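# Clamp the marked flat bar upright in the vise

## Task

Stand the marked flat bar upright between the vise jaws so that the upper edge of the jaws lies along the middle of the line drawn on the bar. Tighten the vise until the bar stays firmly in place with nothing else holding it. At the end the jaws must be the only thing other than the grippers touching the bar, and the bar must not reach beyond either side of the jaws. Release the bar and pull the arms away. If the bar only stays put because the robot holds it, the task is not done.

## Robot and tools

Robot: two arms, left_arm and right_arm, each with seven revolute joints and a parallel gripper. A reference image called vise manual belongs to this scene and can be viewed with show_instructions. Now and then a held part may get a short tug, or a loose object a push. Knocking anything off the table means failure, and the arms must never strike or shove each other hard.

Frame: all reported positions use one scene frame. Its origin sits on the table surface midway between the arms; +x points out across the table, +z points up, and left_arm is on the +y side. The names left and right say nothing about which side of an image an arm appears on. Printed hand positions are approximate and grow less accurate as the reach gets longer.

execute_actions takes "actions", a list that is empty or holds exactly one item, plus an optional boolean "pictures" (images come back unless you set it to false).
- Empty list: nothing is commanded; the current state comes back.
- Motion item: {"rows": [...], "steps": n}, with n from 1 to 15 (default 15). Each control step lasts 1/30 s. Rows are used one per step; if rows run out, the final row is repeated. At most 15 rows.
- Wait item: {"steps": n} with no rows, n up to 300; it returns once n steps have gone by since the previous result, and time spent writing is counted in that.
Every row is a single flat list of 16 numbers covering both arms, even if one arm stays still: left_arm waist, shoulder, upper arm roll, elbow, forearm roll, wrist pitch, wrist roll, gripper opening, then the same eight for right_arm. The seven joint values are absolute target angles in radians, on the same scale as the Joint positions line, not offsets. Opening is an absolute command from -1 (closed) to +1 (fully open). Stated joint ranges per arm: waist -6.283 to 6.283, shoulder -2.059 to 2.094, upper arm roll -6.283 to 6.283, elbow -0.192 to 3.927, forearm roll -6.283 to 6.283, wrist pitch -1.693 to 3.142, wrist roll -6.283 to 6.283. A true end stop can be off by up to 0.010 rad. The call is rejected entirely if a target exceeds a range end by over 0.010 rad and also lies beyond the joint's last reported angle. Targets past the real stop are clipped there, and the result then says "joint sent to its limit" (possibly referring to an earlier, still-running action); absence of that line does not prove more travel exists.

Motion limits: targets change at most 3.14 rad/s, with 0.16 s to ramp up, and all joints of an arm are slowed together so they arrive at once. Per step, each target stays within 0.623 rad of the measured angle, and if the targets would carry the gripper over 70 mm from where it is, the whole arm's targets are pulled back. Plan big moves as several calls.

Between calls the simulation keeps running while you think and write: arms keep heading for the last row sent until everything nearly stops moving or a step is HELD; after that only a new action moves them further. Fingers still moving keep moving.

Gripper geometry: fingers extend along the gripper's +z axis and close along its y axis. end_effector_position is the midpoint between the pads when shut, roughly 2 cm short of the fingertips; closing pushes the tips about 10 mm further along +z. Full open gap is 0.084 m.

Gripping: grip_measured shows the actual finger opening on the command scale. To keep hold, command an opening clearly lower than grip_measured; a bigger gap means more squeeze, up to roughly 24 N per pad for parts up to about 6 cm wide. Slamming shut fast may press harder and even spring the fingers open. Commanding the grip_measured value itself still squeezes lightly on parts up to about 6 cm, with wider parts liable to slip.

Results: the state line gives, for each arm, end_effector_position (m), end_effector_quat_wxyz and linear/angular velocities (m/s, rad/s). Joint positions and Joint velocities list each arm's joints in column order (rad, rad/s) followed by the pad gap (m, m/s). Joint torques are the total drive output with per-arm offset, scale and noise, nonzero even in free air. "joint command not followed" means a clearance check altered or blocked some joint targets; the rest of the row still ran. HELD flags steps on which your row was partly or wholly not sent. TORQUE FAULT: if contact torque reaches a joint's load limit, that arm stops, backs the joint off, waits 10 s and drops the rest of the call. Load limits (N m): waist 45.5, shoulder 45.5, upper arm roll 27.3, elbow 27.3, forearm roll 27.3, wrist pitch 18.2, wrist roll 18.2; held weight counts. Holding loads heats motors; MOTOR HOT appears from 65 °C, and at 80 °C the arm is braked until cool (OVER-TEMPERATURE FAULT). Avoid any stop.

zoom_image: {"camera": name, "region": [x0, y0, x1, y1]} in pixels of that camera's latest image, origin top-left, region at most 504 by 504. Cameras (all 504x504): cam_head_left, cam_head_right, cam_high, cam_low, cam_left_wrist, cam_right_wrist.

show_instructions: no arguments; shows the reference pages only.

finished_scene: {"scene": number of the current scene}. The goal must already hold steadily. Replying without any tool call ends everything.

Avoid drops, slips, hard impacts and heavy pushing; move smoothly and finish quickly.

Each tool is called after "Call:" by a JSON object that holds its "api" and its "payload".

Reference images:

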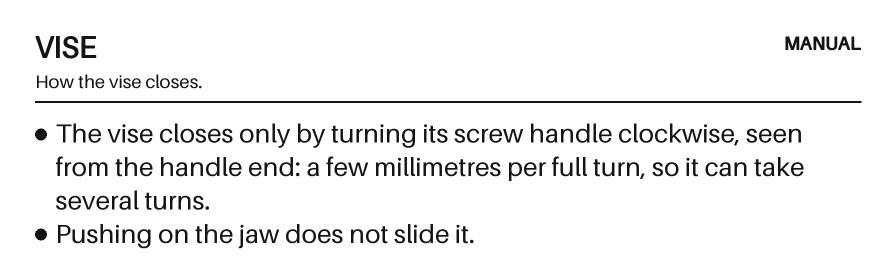

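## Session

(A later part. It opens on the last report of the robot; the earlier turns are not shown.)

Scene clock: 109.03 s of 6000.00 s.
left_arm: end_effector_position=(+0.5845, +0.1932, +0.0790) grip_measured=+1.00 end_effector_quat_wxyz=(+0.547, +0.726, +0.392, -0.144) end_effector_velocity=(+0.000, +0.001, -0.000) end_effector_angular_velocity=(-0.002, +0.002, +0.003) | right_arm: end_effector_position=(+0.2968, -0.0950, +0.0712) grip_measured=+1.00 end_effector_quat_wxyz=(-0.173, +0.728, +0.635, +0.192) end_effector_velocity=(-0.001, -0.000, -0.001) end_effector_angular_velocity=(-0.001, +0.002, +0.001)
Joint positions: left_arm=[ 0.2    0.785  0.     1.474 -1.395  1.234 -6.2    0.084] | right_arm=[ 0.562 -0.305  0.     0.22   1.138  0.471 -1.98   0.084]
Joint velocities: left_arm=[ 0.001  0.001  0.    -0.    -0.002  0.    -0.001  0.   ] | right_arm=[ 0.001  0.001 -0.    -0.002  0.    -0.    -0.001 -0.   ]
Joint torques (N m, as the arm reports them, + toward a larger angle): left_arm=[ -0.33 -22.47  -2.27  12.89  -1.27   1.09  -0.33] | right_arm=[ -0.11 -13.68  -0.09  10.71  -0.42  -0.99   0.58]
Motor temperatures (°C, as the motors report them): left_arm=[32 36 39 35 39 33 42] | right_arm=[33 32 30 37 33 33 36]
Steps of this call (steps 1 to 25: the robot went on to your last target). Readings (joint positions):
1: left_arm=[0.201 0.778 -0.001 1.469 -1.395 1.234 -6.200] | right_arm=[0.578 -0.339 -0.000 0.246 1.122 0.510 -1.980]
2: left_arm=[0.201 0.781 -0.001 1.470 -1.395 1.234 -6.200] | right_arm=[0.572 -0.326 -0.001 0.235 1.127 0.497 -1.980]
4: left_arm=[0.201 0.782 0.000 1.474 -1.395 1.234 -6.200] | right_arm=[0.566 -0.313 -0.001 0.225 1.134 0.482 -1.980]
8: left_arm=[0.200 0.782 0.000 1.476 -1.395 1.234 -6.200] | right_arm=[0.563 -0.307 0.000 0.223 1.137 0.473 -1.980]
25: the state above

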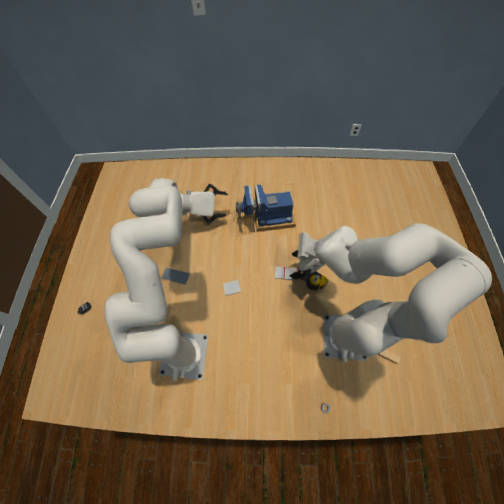

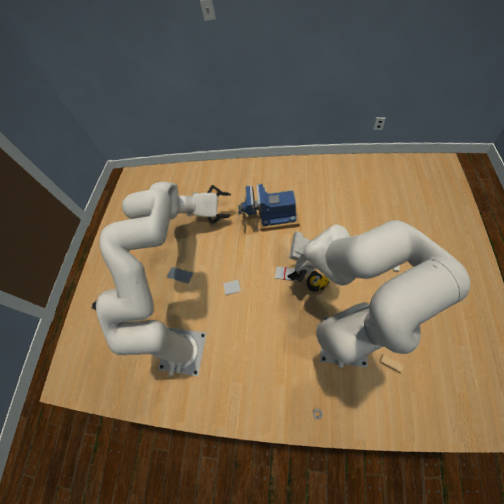

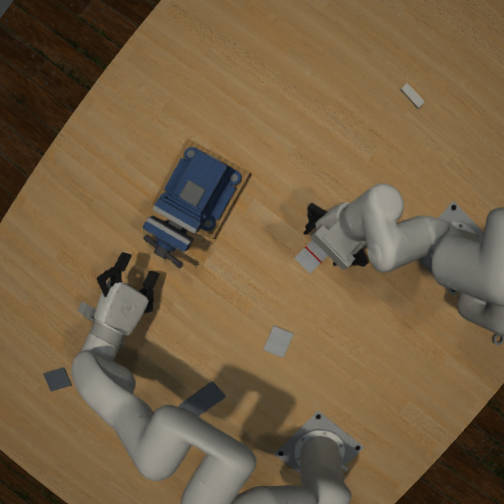

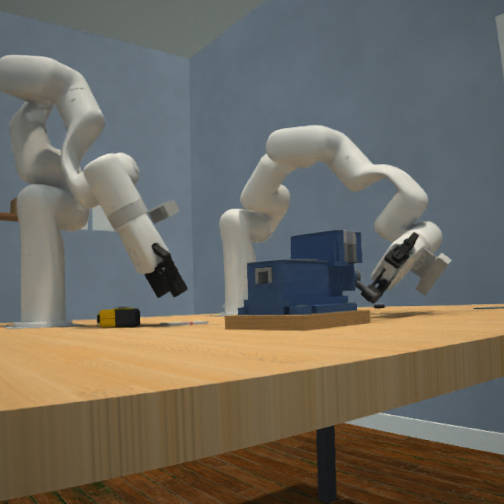

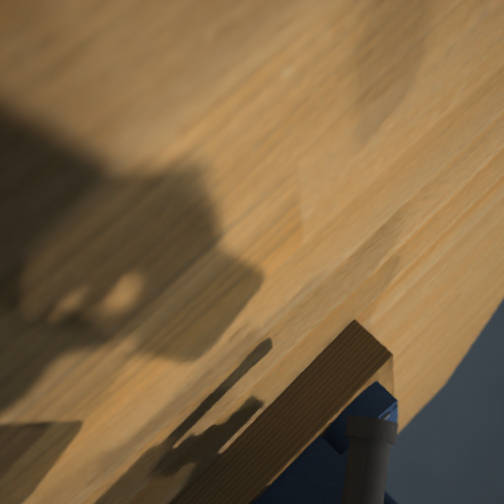

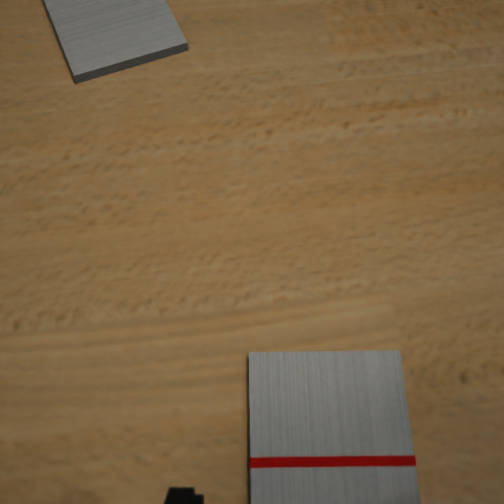

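Call:
{"api": "execute_actions", "payload": {"actions": [{"rows":[[0.15,0.785,0,1.474,-1.395,1.234,-6.2,0.6, 0.58,-0.18,0,0.255,1.33,0.435,-2.185,0.8],[0.15,0.785,0,1.474,-1.395,1.234,-6.2,0.6, 0.58,-0.18,0,0.255,1.33,0.435,-2.185,0.8],[0.15,0.785,0,1.474,-1.395,1.234,-6.2,0.6, 0.58,-0.18,0,0.255,1.33,0.435,-2.185,0.8],[0.15,0.785,0,1.474,-1.395,1.234,-6.2,0.6, 0.58,-0.18,0,0.255,1.33,0.435,-2.185,0.8],[0.15,0.785,0,1.474,-1.395,1.234,-6.2,0.6, 0.58,-0.18,0,0.255,1.33,0.435,-2.185,0.8],[0.15,0.785,0,1.474,-1.395,1.234,-6.2,0.6, 0.58,-0.18,0,0.255,1.33,0.435,-2.185,0.8],[0.11,0.785,0,1.474,-1.395,1.234,-6.2,0.6, 0.593,-0.066,0,0.292,1.503,0.417,-2.369,0.6]]}], "pictures": false}}

Call:
{"api": "execute_actions", "payload": {"actions": [{"steps":20}]}}

Call:
{"api": "zoom_image", "payload": {"camera": "cam_low", "region": [90,230,450,340]}}

Call:
{"api": "zoom_image", "payload": {"camera": "cam_high", "region": [100,200,240,320]}}

Call:
{"api": "zoom_image", "payload": {"camera": "cam_head_left", "region": [190,170,340,300]}}

Scene clock: 119.53 s of 6000.00 s.
left_arm: end_effector_position=(+0.5712, +0.1378, +0.0792) grip_measured=+0.60 end_effector_quat_wxyz=(+0.541, +0.742, +0.359, -0.169) end_effector_velocity=(+0.003, +0.008, -0.004) end_effector_angular_velocity=(+0.024, -0.002, +0.011) | right_arm: end_effector_position=(+0.2962, -0.0952, +0.0255) grip_measured=+0.60 end_effector_quat_wxyz=(-0.172, +0.723, +0.640, +0.193) end_effector_velocity=(+0.005, -0.000, -0.022) end_effector_angular_velocity=(-0.003, -0.030, +0.009)
Joint positions: left_arm=[ 0.111  0.785 -0.002  1.474 -1.395  1.234 -6.2    0.069] | right_arm=[ 0.592 -0.074  0.     0.288  1.488  0.419 -2.352  0.069]
Joint velocities: left_arm=[-0.013 -0.001  0.028  0.001 -0.001 -0.007  0.     0.   ] | right_arm=[ 0.013  0.121 -0.002  0.049  0.207 -0.025 -0.232 -0.   ]
Joint torques (N m, as the arm reports them, + toward a larger angle): left_arm=[  1.53 -22.79  -0.34  12.78  -0.99   1.2   -0.09] | right_arm=[ -1.16 -21.44  -0.5    9.3   -1.47  -0.64   0.75]
Motor temperatures (°C, as the motors report them): left_arm=[32 36 39 35 39 33 42] | right_arm=[33 32 30 36 33 33 36]
Steps of this call (steps 1 to 15: the robot went on to your last target; steps 16 to 300: nothing new was sent; steps 301 to 315: all 15 steps of this action). Readings (joint positions):
301: left_arm=[0.200 0.785 0.000 1.474 -1.395 1.234 -6.200] | right_arm=[0.562 -0.305 -0.000 0.220 1.138 0.471 -1.980]
302: left_arm=[0.197 0.785 0.001 1.474 -1.395 1.234 -6.200] | right_arm=[0.562 -0.303 -0.000 0.221 1.142 0.470 -1.984]
304: left_arm=[0.178 0.785 0.004 1.474 -1.395 1.233 -6.200] | right_arm=[0.566 -0.278 -0.000 0.229 1.183 0.462 -2.029]
308: left_arm=[0.148 0.785 -0.004 1.474 -1.395 1.235 -6.200] | right_arm=[0.578 -0.194 0.000 0.250 1.306 0.440 -2.159]
315: the state above

Scene clock: 120.20 s of 6000.00 s.
left_arm: end_effector_position=(+0.5714, +0.1383, +0.0789) grip_measured=+0.60 end_effector_quat_wxyz=(+0.540, +0.742, +0.359, -0.168) end_effector_velocity=(-0.000, -0.001, -0.000) end_effector_angular_velocity=(+0.000, -0.000, -0.002) | right_arm: end_effector_position=(+0.2970, -0.0950, +0.0243) grip_measured=+0.59 end_effector_quat_wxyz=(-0.171, +0.723, +0.641, +0.194) end_effector_velocity=(+0.000, +0.000, +0.000) end_effector_angular_velocity=(+0.000, +0.000, -0.001)
Joint positions: left_arm=[ 0.11   0.785  0.     1.474 -1.395  1.234 -6.2    0.069] | right_arm=[ 0.593 -0.066 -0.     0.292  1.503  0.417 -2.369  0.069]
Joint velocities: left_arm=[-0.001 -0.    -0.     0.     0.001  0.     0.    -0.   ] | right_arm=[ 0.     0.     0.     0.001  0.    -0.     0.001 -0.   ]
Joint torques (N m, as the arm reports them, + toward a larger angle): left_arm=[ -0.13 -23.03  -2.08  12.62  -1.23   1.52  -0.31] | right_arm=[ -0.65 -17.95  -0.37   8.63  -0.81  -0.57   0.39]
Motor temperatures (°C, as the motors report them): left_arm=[32 36 39 35 39 33 42] | right_arm=[33 32 30 36 33 33 36]
Steps of this call (steps 1 to 20: the robot went on to your last target). Readings (joint positions):
1: left_arm=[0.111 0.785 -0.001 1.474 -1.395 1.234 -6.200] | right_arm=[0.592 -0.071 0.000 0.289 1.493 0.418 -2.358]
2: left_arm=[0.111 0.785 0.000 1.474 -1.395 1.234 -6.200] | right_arm=[0.593 -0.070 0.000 0.290 1.497 0.418 -2.362]
4: left_arm=[0.111 0.785 0.001 1.474 -1.395 1.234 -6.200] | right_arm=[0.593 -0.068 -0.000 0.292 1.500 0.417 -2.366]
8: left_arm=[0.110 0.785 0.000 1.474 -1.395 1.234 -6.200] | right_arm=[0.593 -0.067 -0.000 0.292 1.502 0.417 -2.368]
20: the state above

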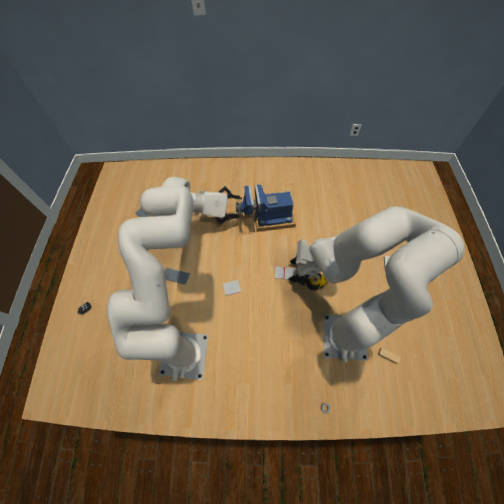

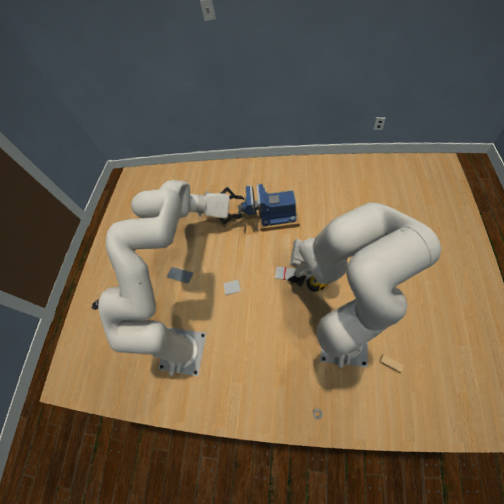

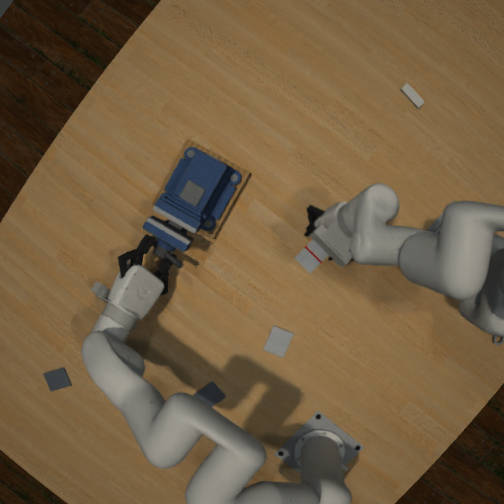

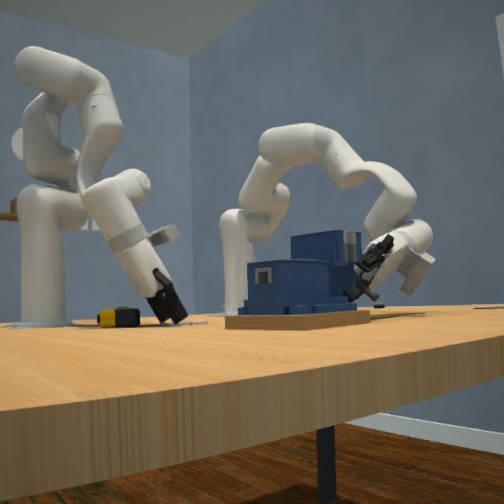

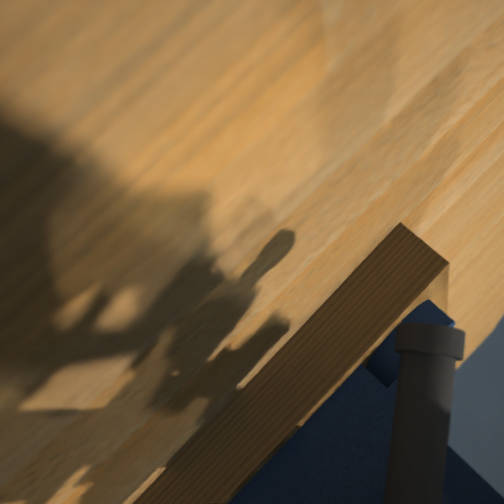

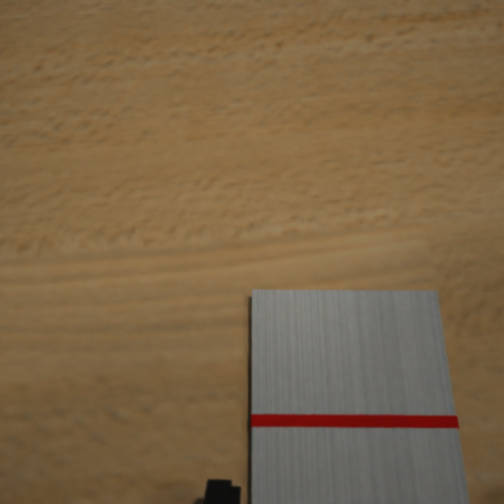

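Region (90, 230, 450, 340) of cam_low's 504x504 image, scaled by 1.400, with more detail than that image has; it fills the top 154 rows of this view, and the rest is white.

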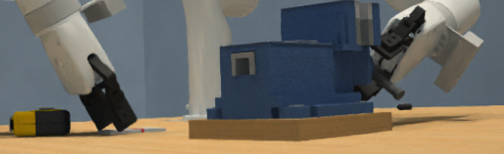

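Region (100, 200, 240, 320) of cam_high's 504x504 image, scaled by 3.600, with more detail than that image has; it fills the top 432 rows of this view, and the rest is white.

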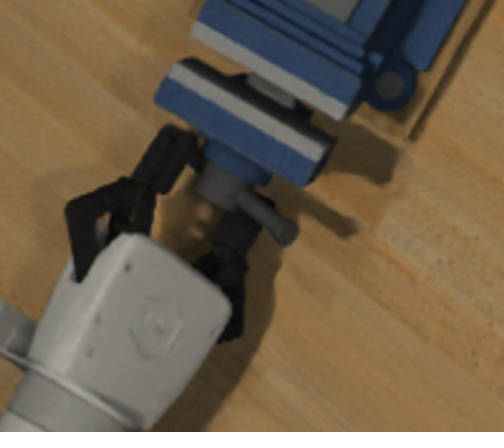

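Region (190, 170, 340, 300) of cam_head_left's 504x504 image, scaled by 3.360, with more detail than that image has; it fills the top 437 rows of this view, and the rest is white.

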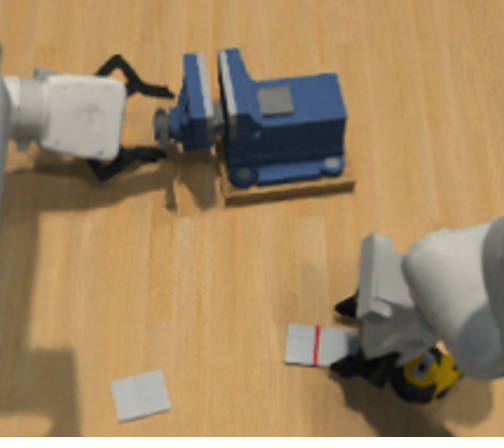

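Call:
{"api": "execute_actions", "payload": {"actions": [{"rows":[[0.1,0.785,0,1.474,-1.395,1.234,-6.0,0.3, 0.6,-0.053,0,0.295,1.526,0.415,-2.388,0.6],[0.1,0.785,0,1.474,-1.395,1.234,-6.0,0.3, 0.6,-0.053,0,0.295,1.526,0.415,-2.388,0.6],[0.1,0.785,0,1.474,-1.395,1.234,-6.0,0.3, 0.6,-0.053,0,0.295,1.526,0.415,-2.388,0.6],[0.1,0.785,0,1.474,-1.395,1.234,-5.9,0.3, 0.6,-0.053,0,0.295,1.526,0.415,-2.388,0.6],[0.1,0.785,0,1.474,-1.395,1.234,-5.8,0.3, 0.6,-0.053,0,0.295,1.526,0.415,-2.388,0.6],[0.1,0.785,0,1.474,-1.395,1.234,-5.7,0.3, 0.6,-0.053,0,0.295,1.526,0.415,-2.388,0.5],[0.1,0.785,0,1.474,-1.395,1.234,-5.6,0.3, 0.6,-0.053,0,0.295,1.526,0.415,-2.388,0.4],[0.1,0.785,0,1.474,-1.395,1.234,-5.5,0.3, 0.6,-0.053,0,0.295,1.526,0.415,-2.388,0.3],[0.1,0.785,0,1.474,-1.395,1.234,-5.45,0.3, 0.6,-0.053,0,0.295,1.526,0.415,-2.388,0.2],[0.1,0.785,0,1.474,-1.395,1.234,-5.4,0.3, 0.6,-0.053,0,0.295,1.526,0.415,-2.388,0.1],[0.1,0.785,0,1.474,-1.395,1.234,-5.35,0.3, 0.6,-0.053,0,0.295,1.526,0.415,-2.388,0],[0.1,0.785,0,1.474,-1.395,1.234,-5.3,0.3, 0.6,-0.053,0,0.295,1.526,0.415,-2.388,-0.2],[0.1,0.785,0,1.474,-1.395,1.234,-4.5,0.3, 0.6,-0.053,0,0.295,1.526,0.415,-2.388,-0.6]]}], "pictures": false}}

Call:
{"api": "execute_actions", "payload": {"actions": [{"steps":20}]}}

Call:
{"api": "zoom_image", "payload": {"camera": "cam_head_left", "region": [190,170,340,300]}}

Call:
{"api": "zoom_image", "payload": {"camera": "cam_low", "region": [130,280,230,340]}}

Scene clock: 135.37 s of 6000.00 s.
left_arm: end_effector_position=(+0.5742, +0.1365, +0.0833) grip_measured=+0.30 end_effector_quat_wxyz=(+0.563, +0.824, +0.044, +0.055) end_effector_velocity=(+0.010, -0.002, +0.022) end_effector_angular_velocity=(+0.337, -2.365, -0.910) | right_arm: end_effector_position=(+0.2973, -0.0931, +0.0228) grip_measured=+0.15 end_effector_quat_wxyz=(-0.171, +0.722, +0.641, +0.195) end_effector_velocity=(-0.000, -0.001, -0.001) end_effector_angular_velocity=(-0.001, +0.002, -0.002)
Joint positions: left_arm=[ 0.104  0.781  0.004  1.48  -1.398  1.233 -5.414  0.057] | right_arm=[ 0.6   -0.055 -0.     0.298  1.526  0.415 -2.388  0.05 ]
Joint velocities: left_arm=[ 0.003 -0.02  -0.004  0.018 -0.01   0.014  2.525  0.001] | right_arm=[-0.001  0.003  0.001  0.     0.001 -0.001 -0.     0.   ]
Joint torques (N m, as the arm reports them, + toward a larger angle): left_arm=[-12.38 -15.06 -14.96   3.85   3.56   2.71   0.79] | right_arm=[ 0.21 -9.83  0.43  4.44 -0.71 -0.61  0.48]
Motor temperatures (°C, as the motors report them): left_arm=[32 36 39 35 39 33 42] | right_arm=[33 32 30 36 33 33 36]
Steps of this call (steps 1 to 15: the robot went on to your last target; steps 16 to 440: nothing new was sent; steps 441 to 455: all 15 steps of this action). Readings (joint positions):
441: left_arm=[0.110 0.785 0.000 1.474 -1.395 1.234 -6.200] | right_arm=[0.593 -0.066 -0.000 0.292 1.503 0.417 -2.369]
442: left_arm=[0.110 0.785 0.000 1.474 -1.395 1.234 -6.196] | right_arm=[0.594 -0.065 -0.000 0.292 1.506 0.417 -2.372]
444: left_arm=[0.108 0.785 0.001 1.474 -1.395 1.234 -6.151] | right_arm=[0.597 -0.059 -0.000 0.294 1.516 0.416 -2.379]
448: left_arm=[0.104 0.785 0.004 1.475 -1.395 1.232 -5.939] | right_arm=[0.600 -0.054 0.000 0.295 1.524 0.415 -2.387]
455: the state above

Scene clock: 136.03 s of 6000.00 s.
left_arm: end_effector_position=(+0.5725, +0.1319, +0.0889) grip_measured=+0.35 end_effector_quat_wxyz=(+0.483, +0.755, -0.328, +0.298) end_effector_velocity=(-0.001, -0.000, -0.001) end_effector_angular_velocity=(+0.004, -0.010, -0.005) | right_arm: end_effector_position=(+0.2965, -0.0934, +0.0222) grip_measured=+0.15 end_effector_quat_wxyz=(-0.172, +0.722, +0.641, +0.194) end_effector_velocity=(-0.002, -0.001, -0.001) end_effector_angular_velocity=(-0.003, +0.005, +0.001)
Joint positions: left_arm=[ 0.1    0.771 -0.     1.477 -1.395  1.238 -4.502  0.059] | right_arm=[ 0.6   -0.054 -0.     0.297  1.526  0.415 -2.388  0.05 ]
Joint velocities: left_arm=[-0.001  0.     0.    -0.001  0.001 -0.002  0.012  0.   ] | right_arm=[ 0.002  0.001  0.    -0.004 -0.    -0.     0.001  0.   ]
Joint torques (N m, as the arm reports them, + toward a larger angle): left_arm=[-15.51  -4.98 -12.91   1.14   3.9   -4.23   1.08] | right_arm=[ 1.27 -0.91  0.69 -1.21 -1.13 -0.48  0.36]
Motor temperatures (°C, as the motors report them): left_arm=[32 36 39 34 39 33 42] | right_arm=[33 32 30 36 33 33 36]
Steps of this call (steps 1 to 20: the robot went on to your last target). Readings (joint positions):
1: left_arm=[0.104 0.780 0.003 1.480 -1.398 1.234 -5.327] | right_arm=[0.600 -0.055 -0.000 0.298 1.526 0.415 -2.388]
2: left_arm=[0.104 0.779 0.003 1.480 -1.398 1.236 -5.236] | right_arm=[0.600 -0.055 -0.000 0.298 1.526 0.415 -2.388]
4: left_arm=[0.103 0.778 0.002 1.480 -1.398 1.238 -5.050] | right_arm=[0.600 -0.055 -0.000 0.298 1.526 0.415 -2.388]
8: left_arm=[0.102 0.775 0.000 1.480 -1.397 1.241 -4.703] | right_arm=[0.600 -0.055 -0.000 0.298 1.526 0.415 -2.388]
20: the state above

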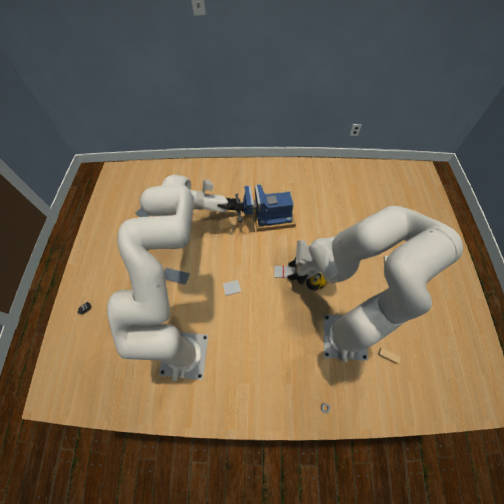

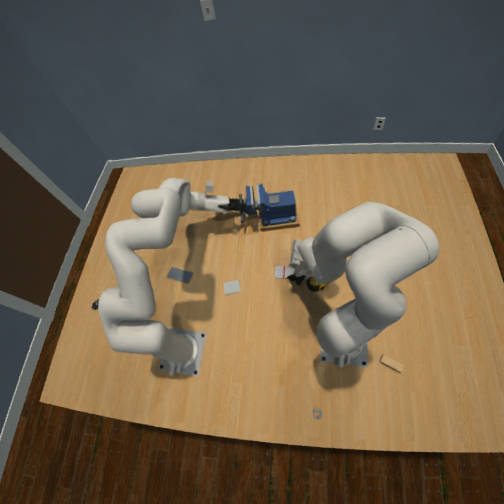

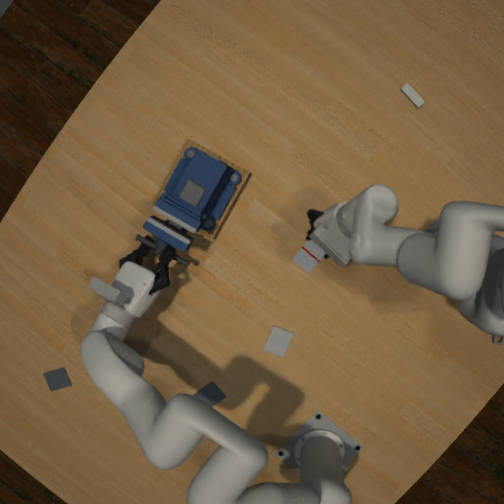

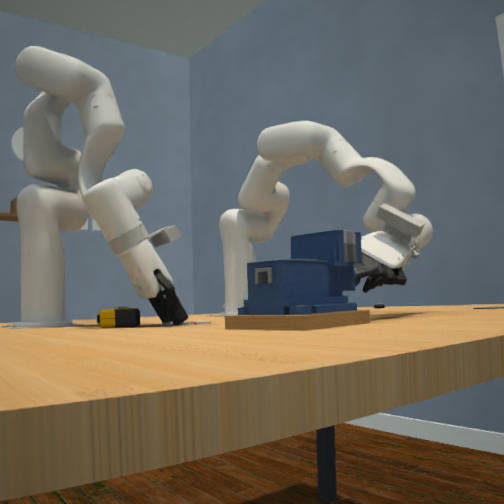

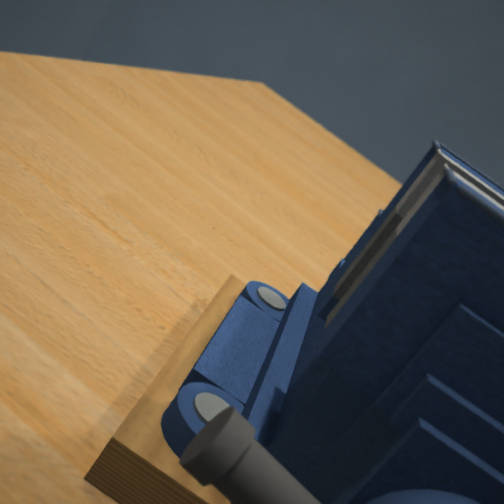

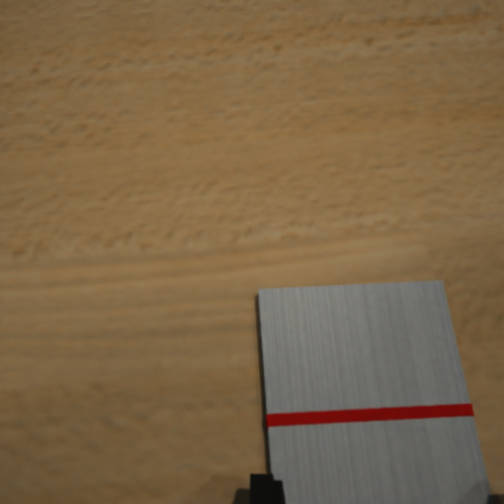

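Region (190, 170, 340, 300) of cam_head_left's 504x504 image, scaled by 3.360, with more detail than that image has; it fills the top 437 rows of this view, and the rest is white.

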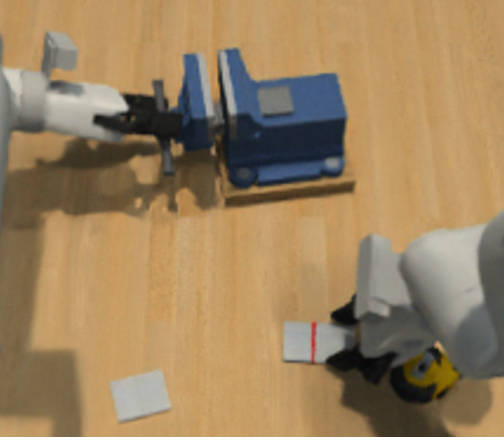

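Region (130, 280, 230, 340) of cam_low's 504x504 image, scaled by 5.040, with more detail than that image has; it fills the top 302 rows of this view, and the rest is white.

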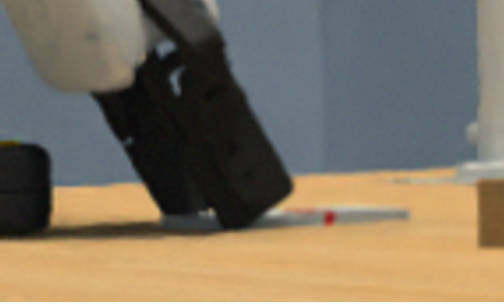

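Call:
{"api": "execute_actions", "payload": {"actions": [{"rows":[[0.114,0.78,0,1.474,-1.395,1.234,-4.5,0.3, 0.6,-0.06,0,0.296,1.52,0.415,-2.385,0.3],[0.114,0.78,0,1.474,-1.395,1.234,-4.5,0.3, 0.6,-0.06,0,0.296,1.52,0.415,-2.385,0.3],[0.114,0.78,0,1.474,-1.395,1.234,-4.5,0.3, 0.6,-0.06,0,0.296,1.52,0.415,-2.385,0.3],[0.114,0.78,0,1.474,-1.395,1.234,-4.5,0.3, 0.6,-0.06,0,0.296,1.52,0.415,-2.43,0.3],[0.114,0.78,0,1.474,-1.395,1.234,-4.5,0.3, 0.6,-0.06,0,0.296,1.52,0.415,-2.43,0.3],[0.114,0.78,0,1.474,-1.395,1.234,-4.5,0.3, 0.6,-0.06,0,0.296,1.52,0.415,-2.43,0.3],[0.114,0.78,0,1.474,-1.395,1.234,-4.5,0.3, 0.6,-0.06,0,0.296,1.52,0.415,-2.43,0.3],[0.114,0.78,0,1.474,-1.395,1.234,-4.5,0.3, 0.6,-0.06,0,0.296,1.52,0.415,-2.43,0.3],[0.114,0.78,0,1.474,-1.395,1.234,-4.5,0.3, 0.6,-0.06,0,0.296,1.52,0.415,-2.43,0.3],[0.114,0.78,0,1.474,-1.395,1.234,-4.5,0.3, 0.6,-0.06,0,0.296,1.52,0.415,-2.43,0.3],[0.114,0.78,0,1.474,-1.395,1.234,-4.5,0.3, 0.6,-0.06,0,0.296,1.52,0.415,-2.43,0.2],[0.114,0.78,0,1.474,-1.395,1.234,-4.5,0.3, 0.6,-0.06,0,0.296,1.52,0.415,-2.43,0.1],[0.114,0.78,0,1.474,-1.395,1.234,-4.5,0.3, 0.6,-0.06,0,0.296,1.52,0.415,-2.43,-0.1],[0.114,0.78,0,1.474,-1.395,1.234,-3,0.3, 0.6,-0.06,0,0.296,1.52,0.415,-2.43,-0.7]]}], "pictures": false}}

Call:
{"api": "execute_actions", "payload": {"actions": [{"steps":25}]}}

Scene clock: 147.00 s of 6000.00 s.
left_arm: end_effector_position=(+0.5706, +0.1349, +0.0868) grip_measured=+0.31 end_effector_quat_wxyz=(+0.486, +0.754, -0.327, +0.298) end_effector_velocity=(-0.000, +0.002, -0.001) end_effector_angular_velocity=(+0.020, -0.230, -0.089) | right_arm: end_effector_position=(+0.2945, -0.0927, +0.0226) grip_measured=+0.14 end_effector_quat_wxyz=(-0.169, +0.706, +0.659, +0.198) end_effector_velocity=(+0.002, +0.000, +0.000) end_effector_angular_velocity=(-0.003, -0.010, +0.009)
Joint positions: left_arm=[ 0.111  0.774 -0.004  1.472 -1.394  1.245 -4.495  0.057] | right_arm=[ 0.601 -0.059  0.002  0.293  1.52   0.418 -2.429  0.05 ]
Joint velocities: left_arm=[ 0.005  0.01   0.004  0.006 -0.004  0.017  0.255 -0.   ] | right_arm=[ 0.001  0.002  0.     0.004 -0.    -0.005 -0.011  0.   ]
Joint torques (N m, as the arm reports them, + toward a larger angle): left_arm=[-1.04 -9.5   5.4   5.24  2.69 -6.13  1.31] | right_arm=[-2.64 -6.16 -2.08  4.47 -1.1  -3.32 -0.43]
Motor temperatures (°C, as the motors report them): left_arm=[32 35 39 34 39 33 42] | right_arm=[33 32 30 35 33 33 36]
Steps of this call (steps 1 to 15: the robot went on to your last target; steps 16 to 314: nothing new was sent; steps 315 to 329: all 15 steps of this action). Readings (joint positions):
315: left_arm=[0.100 0.771 -0.000 1.476 -1.395 1.238 -4.501] | right_arm=[0.600 -0.053 -0.000 0.297 1.526 0.415 -2.388]
316: left_arm=[0.102 0.770 -0.001 1.476 -1.395 1.238 -4.501] | right_arm=[0.600 -0.054 0.000 0.297 1.525 0.415 -2.388]
318: left_arm=[0.106 0.770 -0.004 1.475 -1.395 1.238 -4.501] | right_arm=[0.600 -0.054 0.001 0.296 1.523 0.416 -2.387]
322: left_arm=[0.109 0.771 -0.006 1.474 -1.395 1.241 -4.501] | right_arm=[0.601 -0.056 0.002 0.294 1.521 0.417 -2.415]
329: the state above

Scene clock: 147.83 s of 6000.00 s.
left_arm: end_effector_position=(+0.5734, +0.1438, +0.0807) grip_measured=+0.29 end_effector_quat_wxyz=(-0.149, -0.341, +0.752, -0.544) end_effector_velocity=(-0.000, -0.003, +0.001) end_effector_angular_velocity=(+0.006, -0.060, -0.027) | right_arm: end_effector_position=(+0.2968, -0.0933, +0.0233) grip_measured=+0.14 end_effector_quat_wxyz=(-0.167, +0.706, +0.658, +0.199) end_effector_velocity=(+0.001, +0.000, +0.000) end_effector_angular_velocity=(+0.001, -0.000, -0.002)
Joint positions: left_arm=[ 0.116  0.78   0.003  1.473 -1.394  1.233 -3.005  0.057] | right_arm=[ 0.6   -0.06  -0.     0.295  1.52   0.415 -2.43   0.05 ]
Joint velocities: left_arm=[-0.001 -0.    -0.003  0.001 -0.     0.001  0.064  0.   ] | right_arm=[-0.001 -0.001  0.     0.001  0.     0.     0.002 -0.   ]
Joint torques (N m, as the arm reports them, + toward a larger angle): left_arm=[ -5.99 -22.48 -10.57  14.27  -2.19   1.68  -0.16] | right_arm=[ -2.07 -11.64  -1.42   6.46  -1.06  -2.27  -0.15]
Motor temperatures (°C, as the motors report them): left_arm=[32 35 39 34 39 33 42] | right_arm=[33 32 30 35 33 33 36]
Steps of this call (steps 1 to 25: the robot went on to your last target). Readings (joint positions):
1: left_arm=[0.111 0.774 -0.004 1.472 -1.394 1.246 -4.481] | right_arm=[0.601 -0.059 0.002 0.293 1.520 0.418 -2.429]
2: left_arm=[0.111 0.775 -0.004 1.472 -1.394 1.246 -4.450] | right_arm=[0.601 -0.059 0.002 0.293 1.520 0.418 -2.429]
4: left_arm=[0.111 0.777 -0.004 1.470 -1.393 1.246 -4.336] | right_arm=[0.601 -0.059 0.001 0.294 1.520 0.416 -2.430]
8: left_arm=[0.109 0.783 -0.004 1.469 -1.394 1.240 -3.975] | right_arm=[0.600 -0.059 0.000 0.295 1.520 0.415 -2.430]
25: the state above

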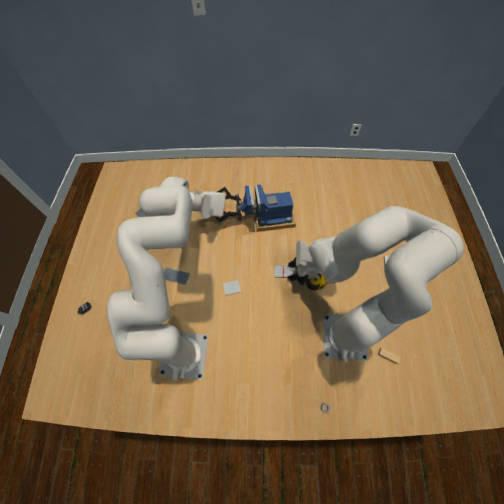

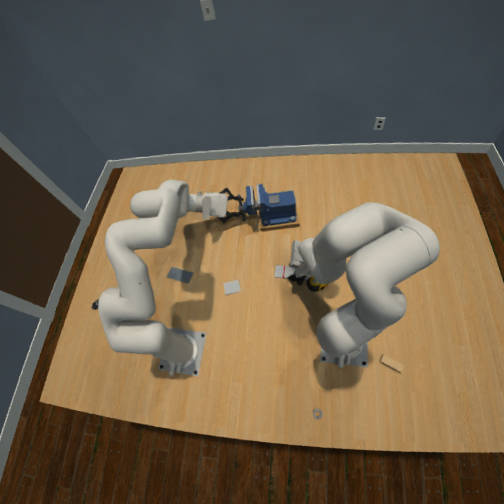

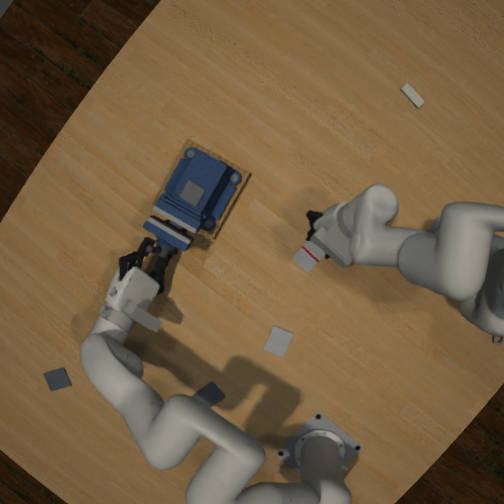

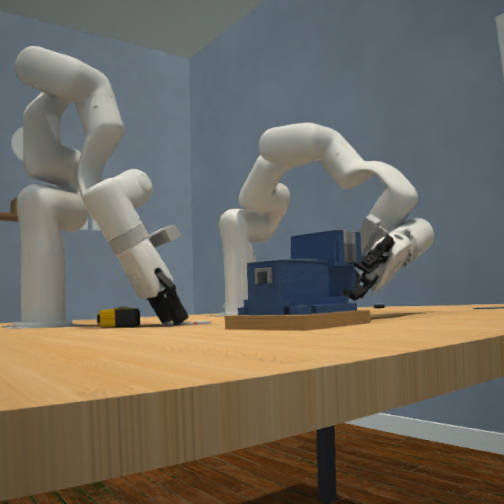

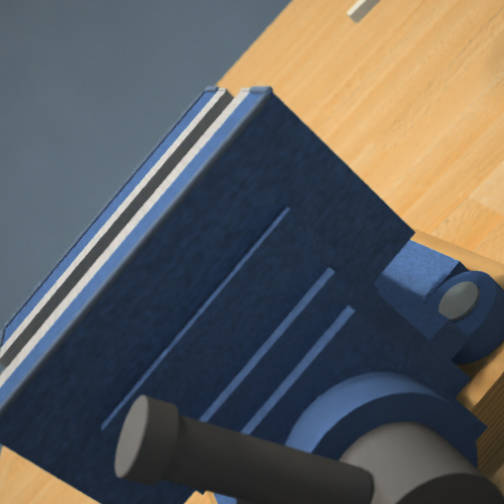

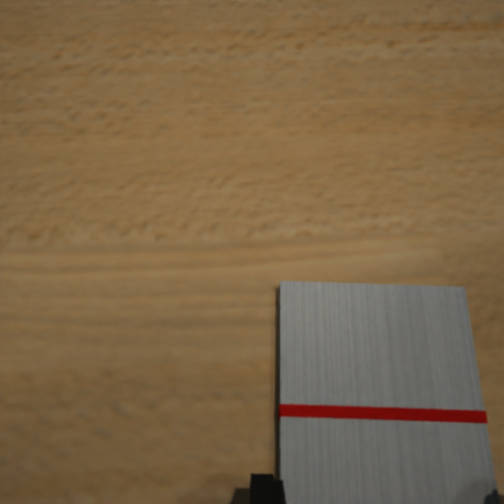

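Call:
{"api": "execute_actions", "payload": {"actions": [{"rows":[[0.125,0.78,0,1.474,-1.395,1.234,-3,0.4, 0.6,-0.08,0,0.29,1.49,0.417,-2.4,-0.7],[0.125,0.78,0,1.474,-1.395,1.234,-3,0.4, 0.6,-0.08,0,0.29,1.49,0.417,-2.4,-0.7],[0.125,0.78,0,1.474,-1.395,1.234,-3,0.4, 0.6,-0.08,0,0.29,1.49,0.417,-2.4,-0.7],[0.125,0.78,0,1.474,-1.395,1.234,-3,0.4, 0.6,-0.08,0,0.29,1.49,0.417,-2.4,-0.7],[0.125,0.78,0,1.474,-1.395,1.234,-3,0.4, 0.6,-0.08,0,0.29,1.49,0.417,-2.4,-0.7],[0.125,0.745,0,1.428,-1.395,1.234,-4.1,0.4, 0.562,-0.305,0,0.22,1.138,0.471,-2.02,-0.7]]}], "pictures": false}}

Call:
{"api": "execute_actions", "payload": {"actions": [{"steps":15}], "pictures": false}}

Call:
{"api": "execute_actions", "payload": {"actions": [{"rows":[[0.105,0.745,0,1.428,-1.395,1.234,-4.1,0.4, 0.562,-0.305,0,0.22,1.138,0.471,-2.02,-0.7]]}]}}

Call:
{"api": "zoom_image", "payload": {"camera": "cam_high", "region": [100,200,240,320]}}

Scene clock: 165.33 s of 6000.00 s.
left_arm: end_effector_position=(+0.5663, +0.1400, +0.0878) grip_measured=+0.39 end_effector_quat_wxyz=(-0.290, -0.522, +0.636, -0.489) end_effector_velocity=(-0.023, +0.016, +0.009) end_effector_angular_velocity=(-0.378, +2.640, +1.024) | right_arm: end_effector_position=(+0.2987, -0.0938, +0.0687) grip_measured=+0.14 end_effector_quat_wxyz=(-0.169, +0.713, +0.651, +0.199) end_effector_velocity=(-0.007, -0.012, +0.061) end_effector_angular_velocity=(-0.042, +0.023, -0.060)
Joint positions: left_arm=[ 0.121  0.753 -0.007  1.441 -1.396  1.237 -3.526  0.061] | right_arm=[ 0.566 -0.284 -0.     0.229  1.176  0.464 -2.062  0.05 ]
Joint velocities: left_arm=[ 0.008 -0.098  0.02  -0.126  0.003 -0.012 -2.825  0.   ] | right_arm=[-0.059 -0.352  0.001 -0.11  -0.547  0.086  0.6   -0.   ]
Joint torques (N m, as the arm reports them, + toward a larger angle): left_arm=[  1.16 -21.87  -0.6   12.86  -1.11   0.99  -0.09] | right_arm=[ 0.68 -3.41  0.25  9.89  1.56 -0.61 -0.55]
Motor temperatures (°C, as the motors report them): left_arm=[32 36 40 35 39 34 42] | right_arm=[33 32 30 35 33 33 36]
Steps of this call (steps 1 to 30: the robot went on to your last target; steps 31 to 510: nothing new was sent; steps 511 to 525: all 15 steps of this action). Readings (joint positions):
511: left_arm=[0.114 0.780 0.002 1.474 -1.395 1.234 -3.000] | right_arm=[0.600 -0.060 -0.000 0.296 1.520 0.415 -2.430]
512: left_arm=[0.115 0.780 0.001 1.475 -1.396 1.234 -3.000] | right_arm=[0.600 -0.062 -0.000 0.295 1.517 0.415 -2.426]
514: left_arm=[0.118 0.780 -0.002 1.475 -1.396 1.234 -3.000] | right_arm=[0.600 -0.069 0.000 0.291 1.504 0.415 -2.414]
518: left_arm=[0.121 0.779 -0.004 1.473 -1.396 1.236 -3.020] | right_arm=[0.598 -0.087 0.000 0.285 1.475 0.419 -2.383]
525: the state above

Scene clock: 165.83 s of 6000.00 s.
left_arm: end_effector_position=(+0.5647, +0.1464, +0.0865) grip_measured=+0.39 end_effector_quat_wxyz=(+0.413, +0.685, -0.460, +0.386) end_effector_velocity=(+0.001, +0.003, -0.000) end_effector_angular_velocity=(-0.002, +0.023, +0.013) | right_arm: end_effector_position=(+0.2967, -0.0951, +0.0711) grip_measured=+0.14 end_effector_quat_wxyz=(-0.169, +0.716, +0.649, +0.196) end_effector_velocity=(+0.001, -0.000, +0.001) end_effector_angular_velocity=(+0.001, -0.004, -0.000)
Joint positions: left_arm=[ 0.125  0.745 -0.     1.428 -1.395  1.234 -4.098  0.061] | right_arm=[ 0.562 -0.305  0.     0.22   1.138  0.471 -2.02   0.05 ]
Joint velocities: left_arm=[ 0.002 -0.     0.003 -0.    -0.001 -0.    -0.024 -0.   ] | right_arm=[-0.002 -0.003 -0.     0.001 -0.002 -0.    -0.     0.   ]
Joint torques (N m, as the arm reports them, + toward a larger angle): left_arm=[ -0.12 -22.43  -2.2   12.85  -0.59   1.61   0.05] | right_arm=[ -0.49 -14.03   0.08  10.95  -0.53  -0.95   0.18]
Motor temperatures (°C, as the motors report them): left_arm=[32 36 40 35 39 34 42] | right_arm=[33 32 30 35 33 33 36]
Steps of this call (steps 1 to 15: the robot went on to your last target). Readings (joint positions):
1: left_arm=[0.121 0.751 -0.006 1.438 -1.396 1.237 -3.620] | right_arm=[0.564 -0.293 -0.000 0.226 1.161 0.467 -2.047]
2: left_arm=[0.122 0.749 -0.005 1.435 -1.396 1.236 -3.713] | right_arm=[0.563 -0.298 -0.000 0.223 1.153 0.468 -2.037]
4: left_arm=[0.123 0.746 -0.002 1.431 -1.396 1.235 -3.880] | right_arm=[0.563 -0.301 0.000 0.221 1.144 0.470 -2.027]
8: left_arm=[0.124 0.745 -0.001 1.429 -1.395 1.234 -4.060] | right_arm=[0.562 -0.303 0.000 0.220 1.140 0.471 -2.021]
15: the state above

Scene clock: 166.33 s of 6000.00 s.
left_arm: end_effector_position=(+0.5615, +0.1352, +0.0864) grip_measured=+0.39 end_effector_quat_wxyz=(+0.417, +0.681, -0.466, +0.382) end_effector_velocity=(-0.001, -0.004, +0.000) end_effector_angular_velocity=(-0.003, +0.001, -0.004) | right_arm: end_effector_position=(+0.2967, -0.0950, +0.0712) grip_measured=+0.14 end_effector_quat_wxyz=(-0.169, +0.716, +0.649, +0.196) end_effector_velocity=(+0.001, +0.000, +0.001) end_effector_angular_velocity=(+0.001, -0.002, +0.000)
Joint positions: left_arm=[ 0.105  0.745  0.     1.428 -1.395  1.234 -4.1    0.061] | right_arm=[ 0.562 -0.305  0.     0.22   1.138  0.471 -2.02   0.05 ]
Joint velocities: left_arm=[-0.002  0.    -0.004  0.    -0.    -0.001 -0.001 -0.   ] | right_arm=[-0.    -0.    -0.     0.002  0.    -0.    -0.    -0.   ]
Joint torques (N m, as the arm reports them, + toward a larger angle): left_arm=[ -0.3  -22.45  -2.28  12.66  -1.39   1.07  -0.27] | right_arm=[ -0.22 -13.82   0.04  10.85  -0.67  -0.9    0.41]
Motor temperatures (°C, as the motors report them): left_arm=[32 36 40 35 39 34 42] | right_arm=[33 32 30 35 33 33 36]
Steps of this call (steps 1 to 15: all 15 steps of this action). Readings (joint positions):
1: left_arm=[0.125 0.745 -0.000 1.428 -1.395 1.234 -4.098] | right_arm=[0.562 -0.305 0.000 0.220 1.138 0.471 -2.020]
2: left_arm=[0.123 0.745 0.001 1.428 -1.395 1.234 -4.099] | right_arm=[0.562 -0.305 0.000 0.220 1.138 0.471 -2.020]
4: left_arm=[0.115 0.745 0.001 1.428 -1.395 1.234 -4.099] | right_arm=[0.562 -0.305 0.000 0.220 1.138 0.471 -2.020]
8: left_arm=[0.105 0.745 -0.002 1.428 -1.395 1.234 -4.100] | right_arm=[0.562 -0.305 0.000 0.220 1.138 0.471 -2.020]
15: the state above

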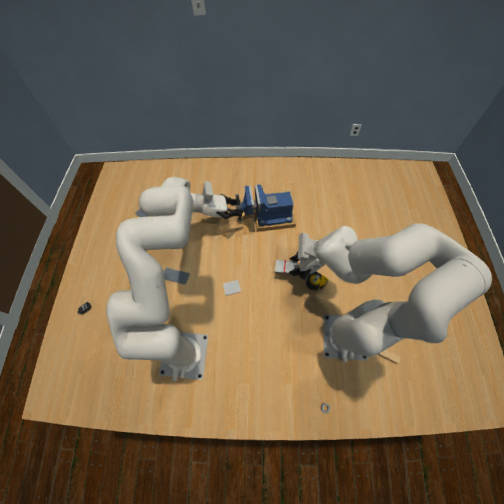

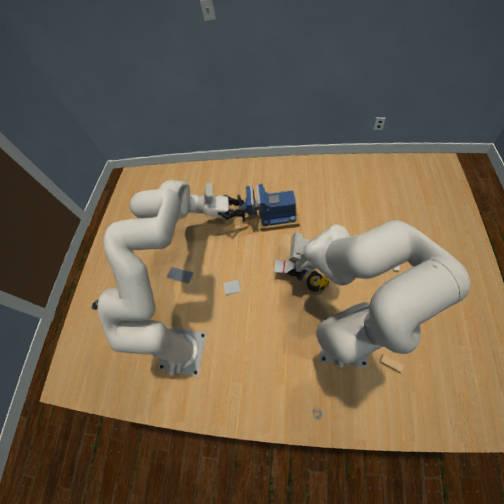

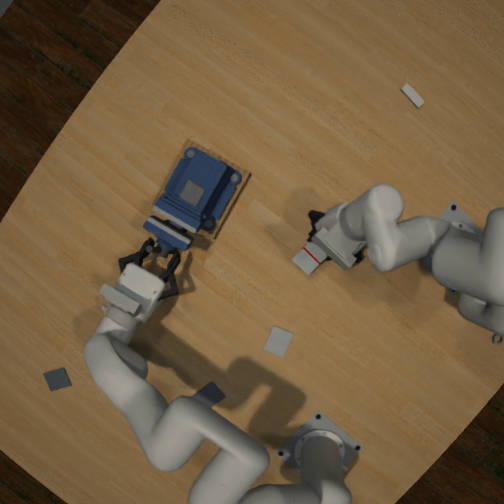

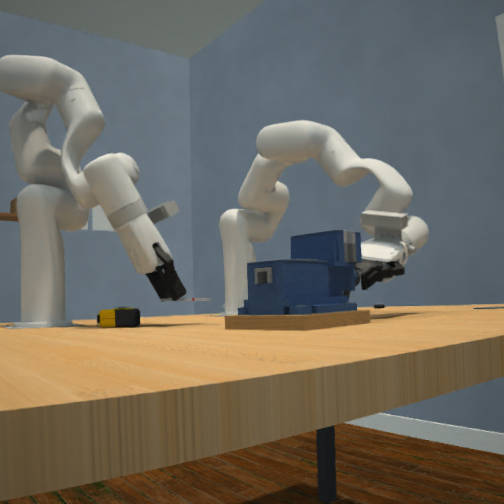

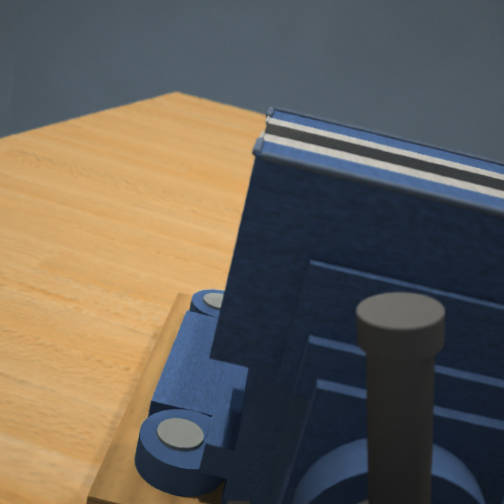

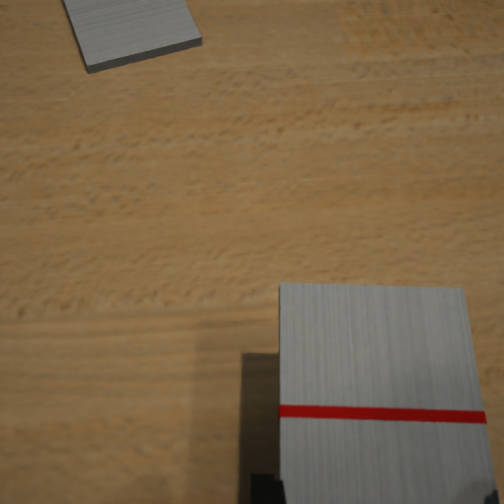

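Region (100, 200, 240, 320) of cam_high's 504x504 image, scaled by 3.600, with more detail than that image has; it fills the top 432 rows of this view, and the rest is white.

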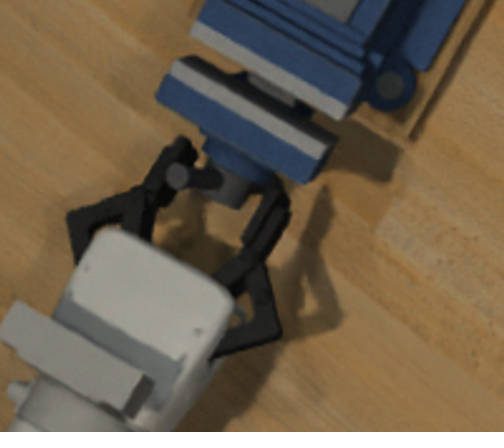

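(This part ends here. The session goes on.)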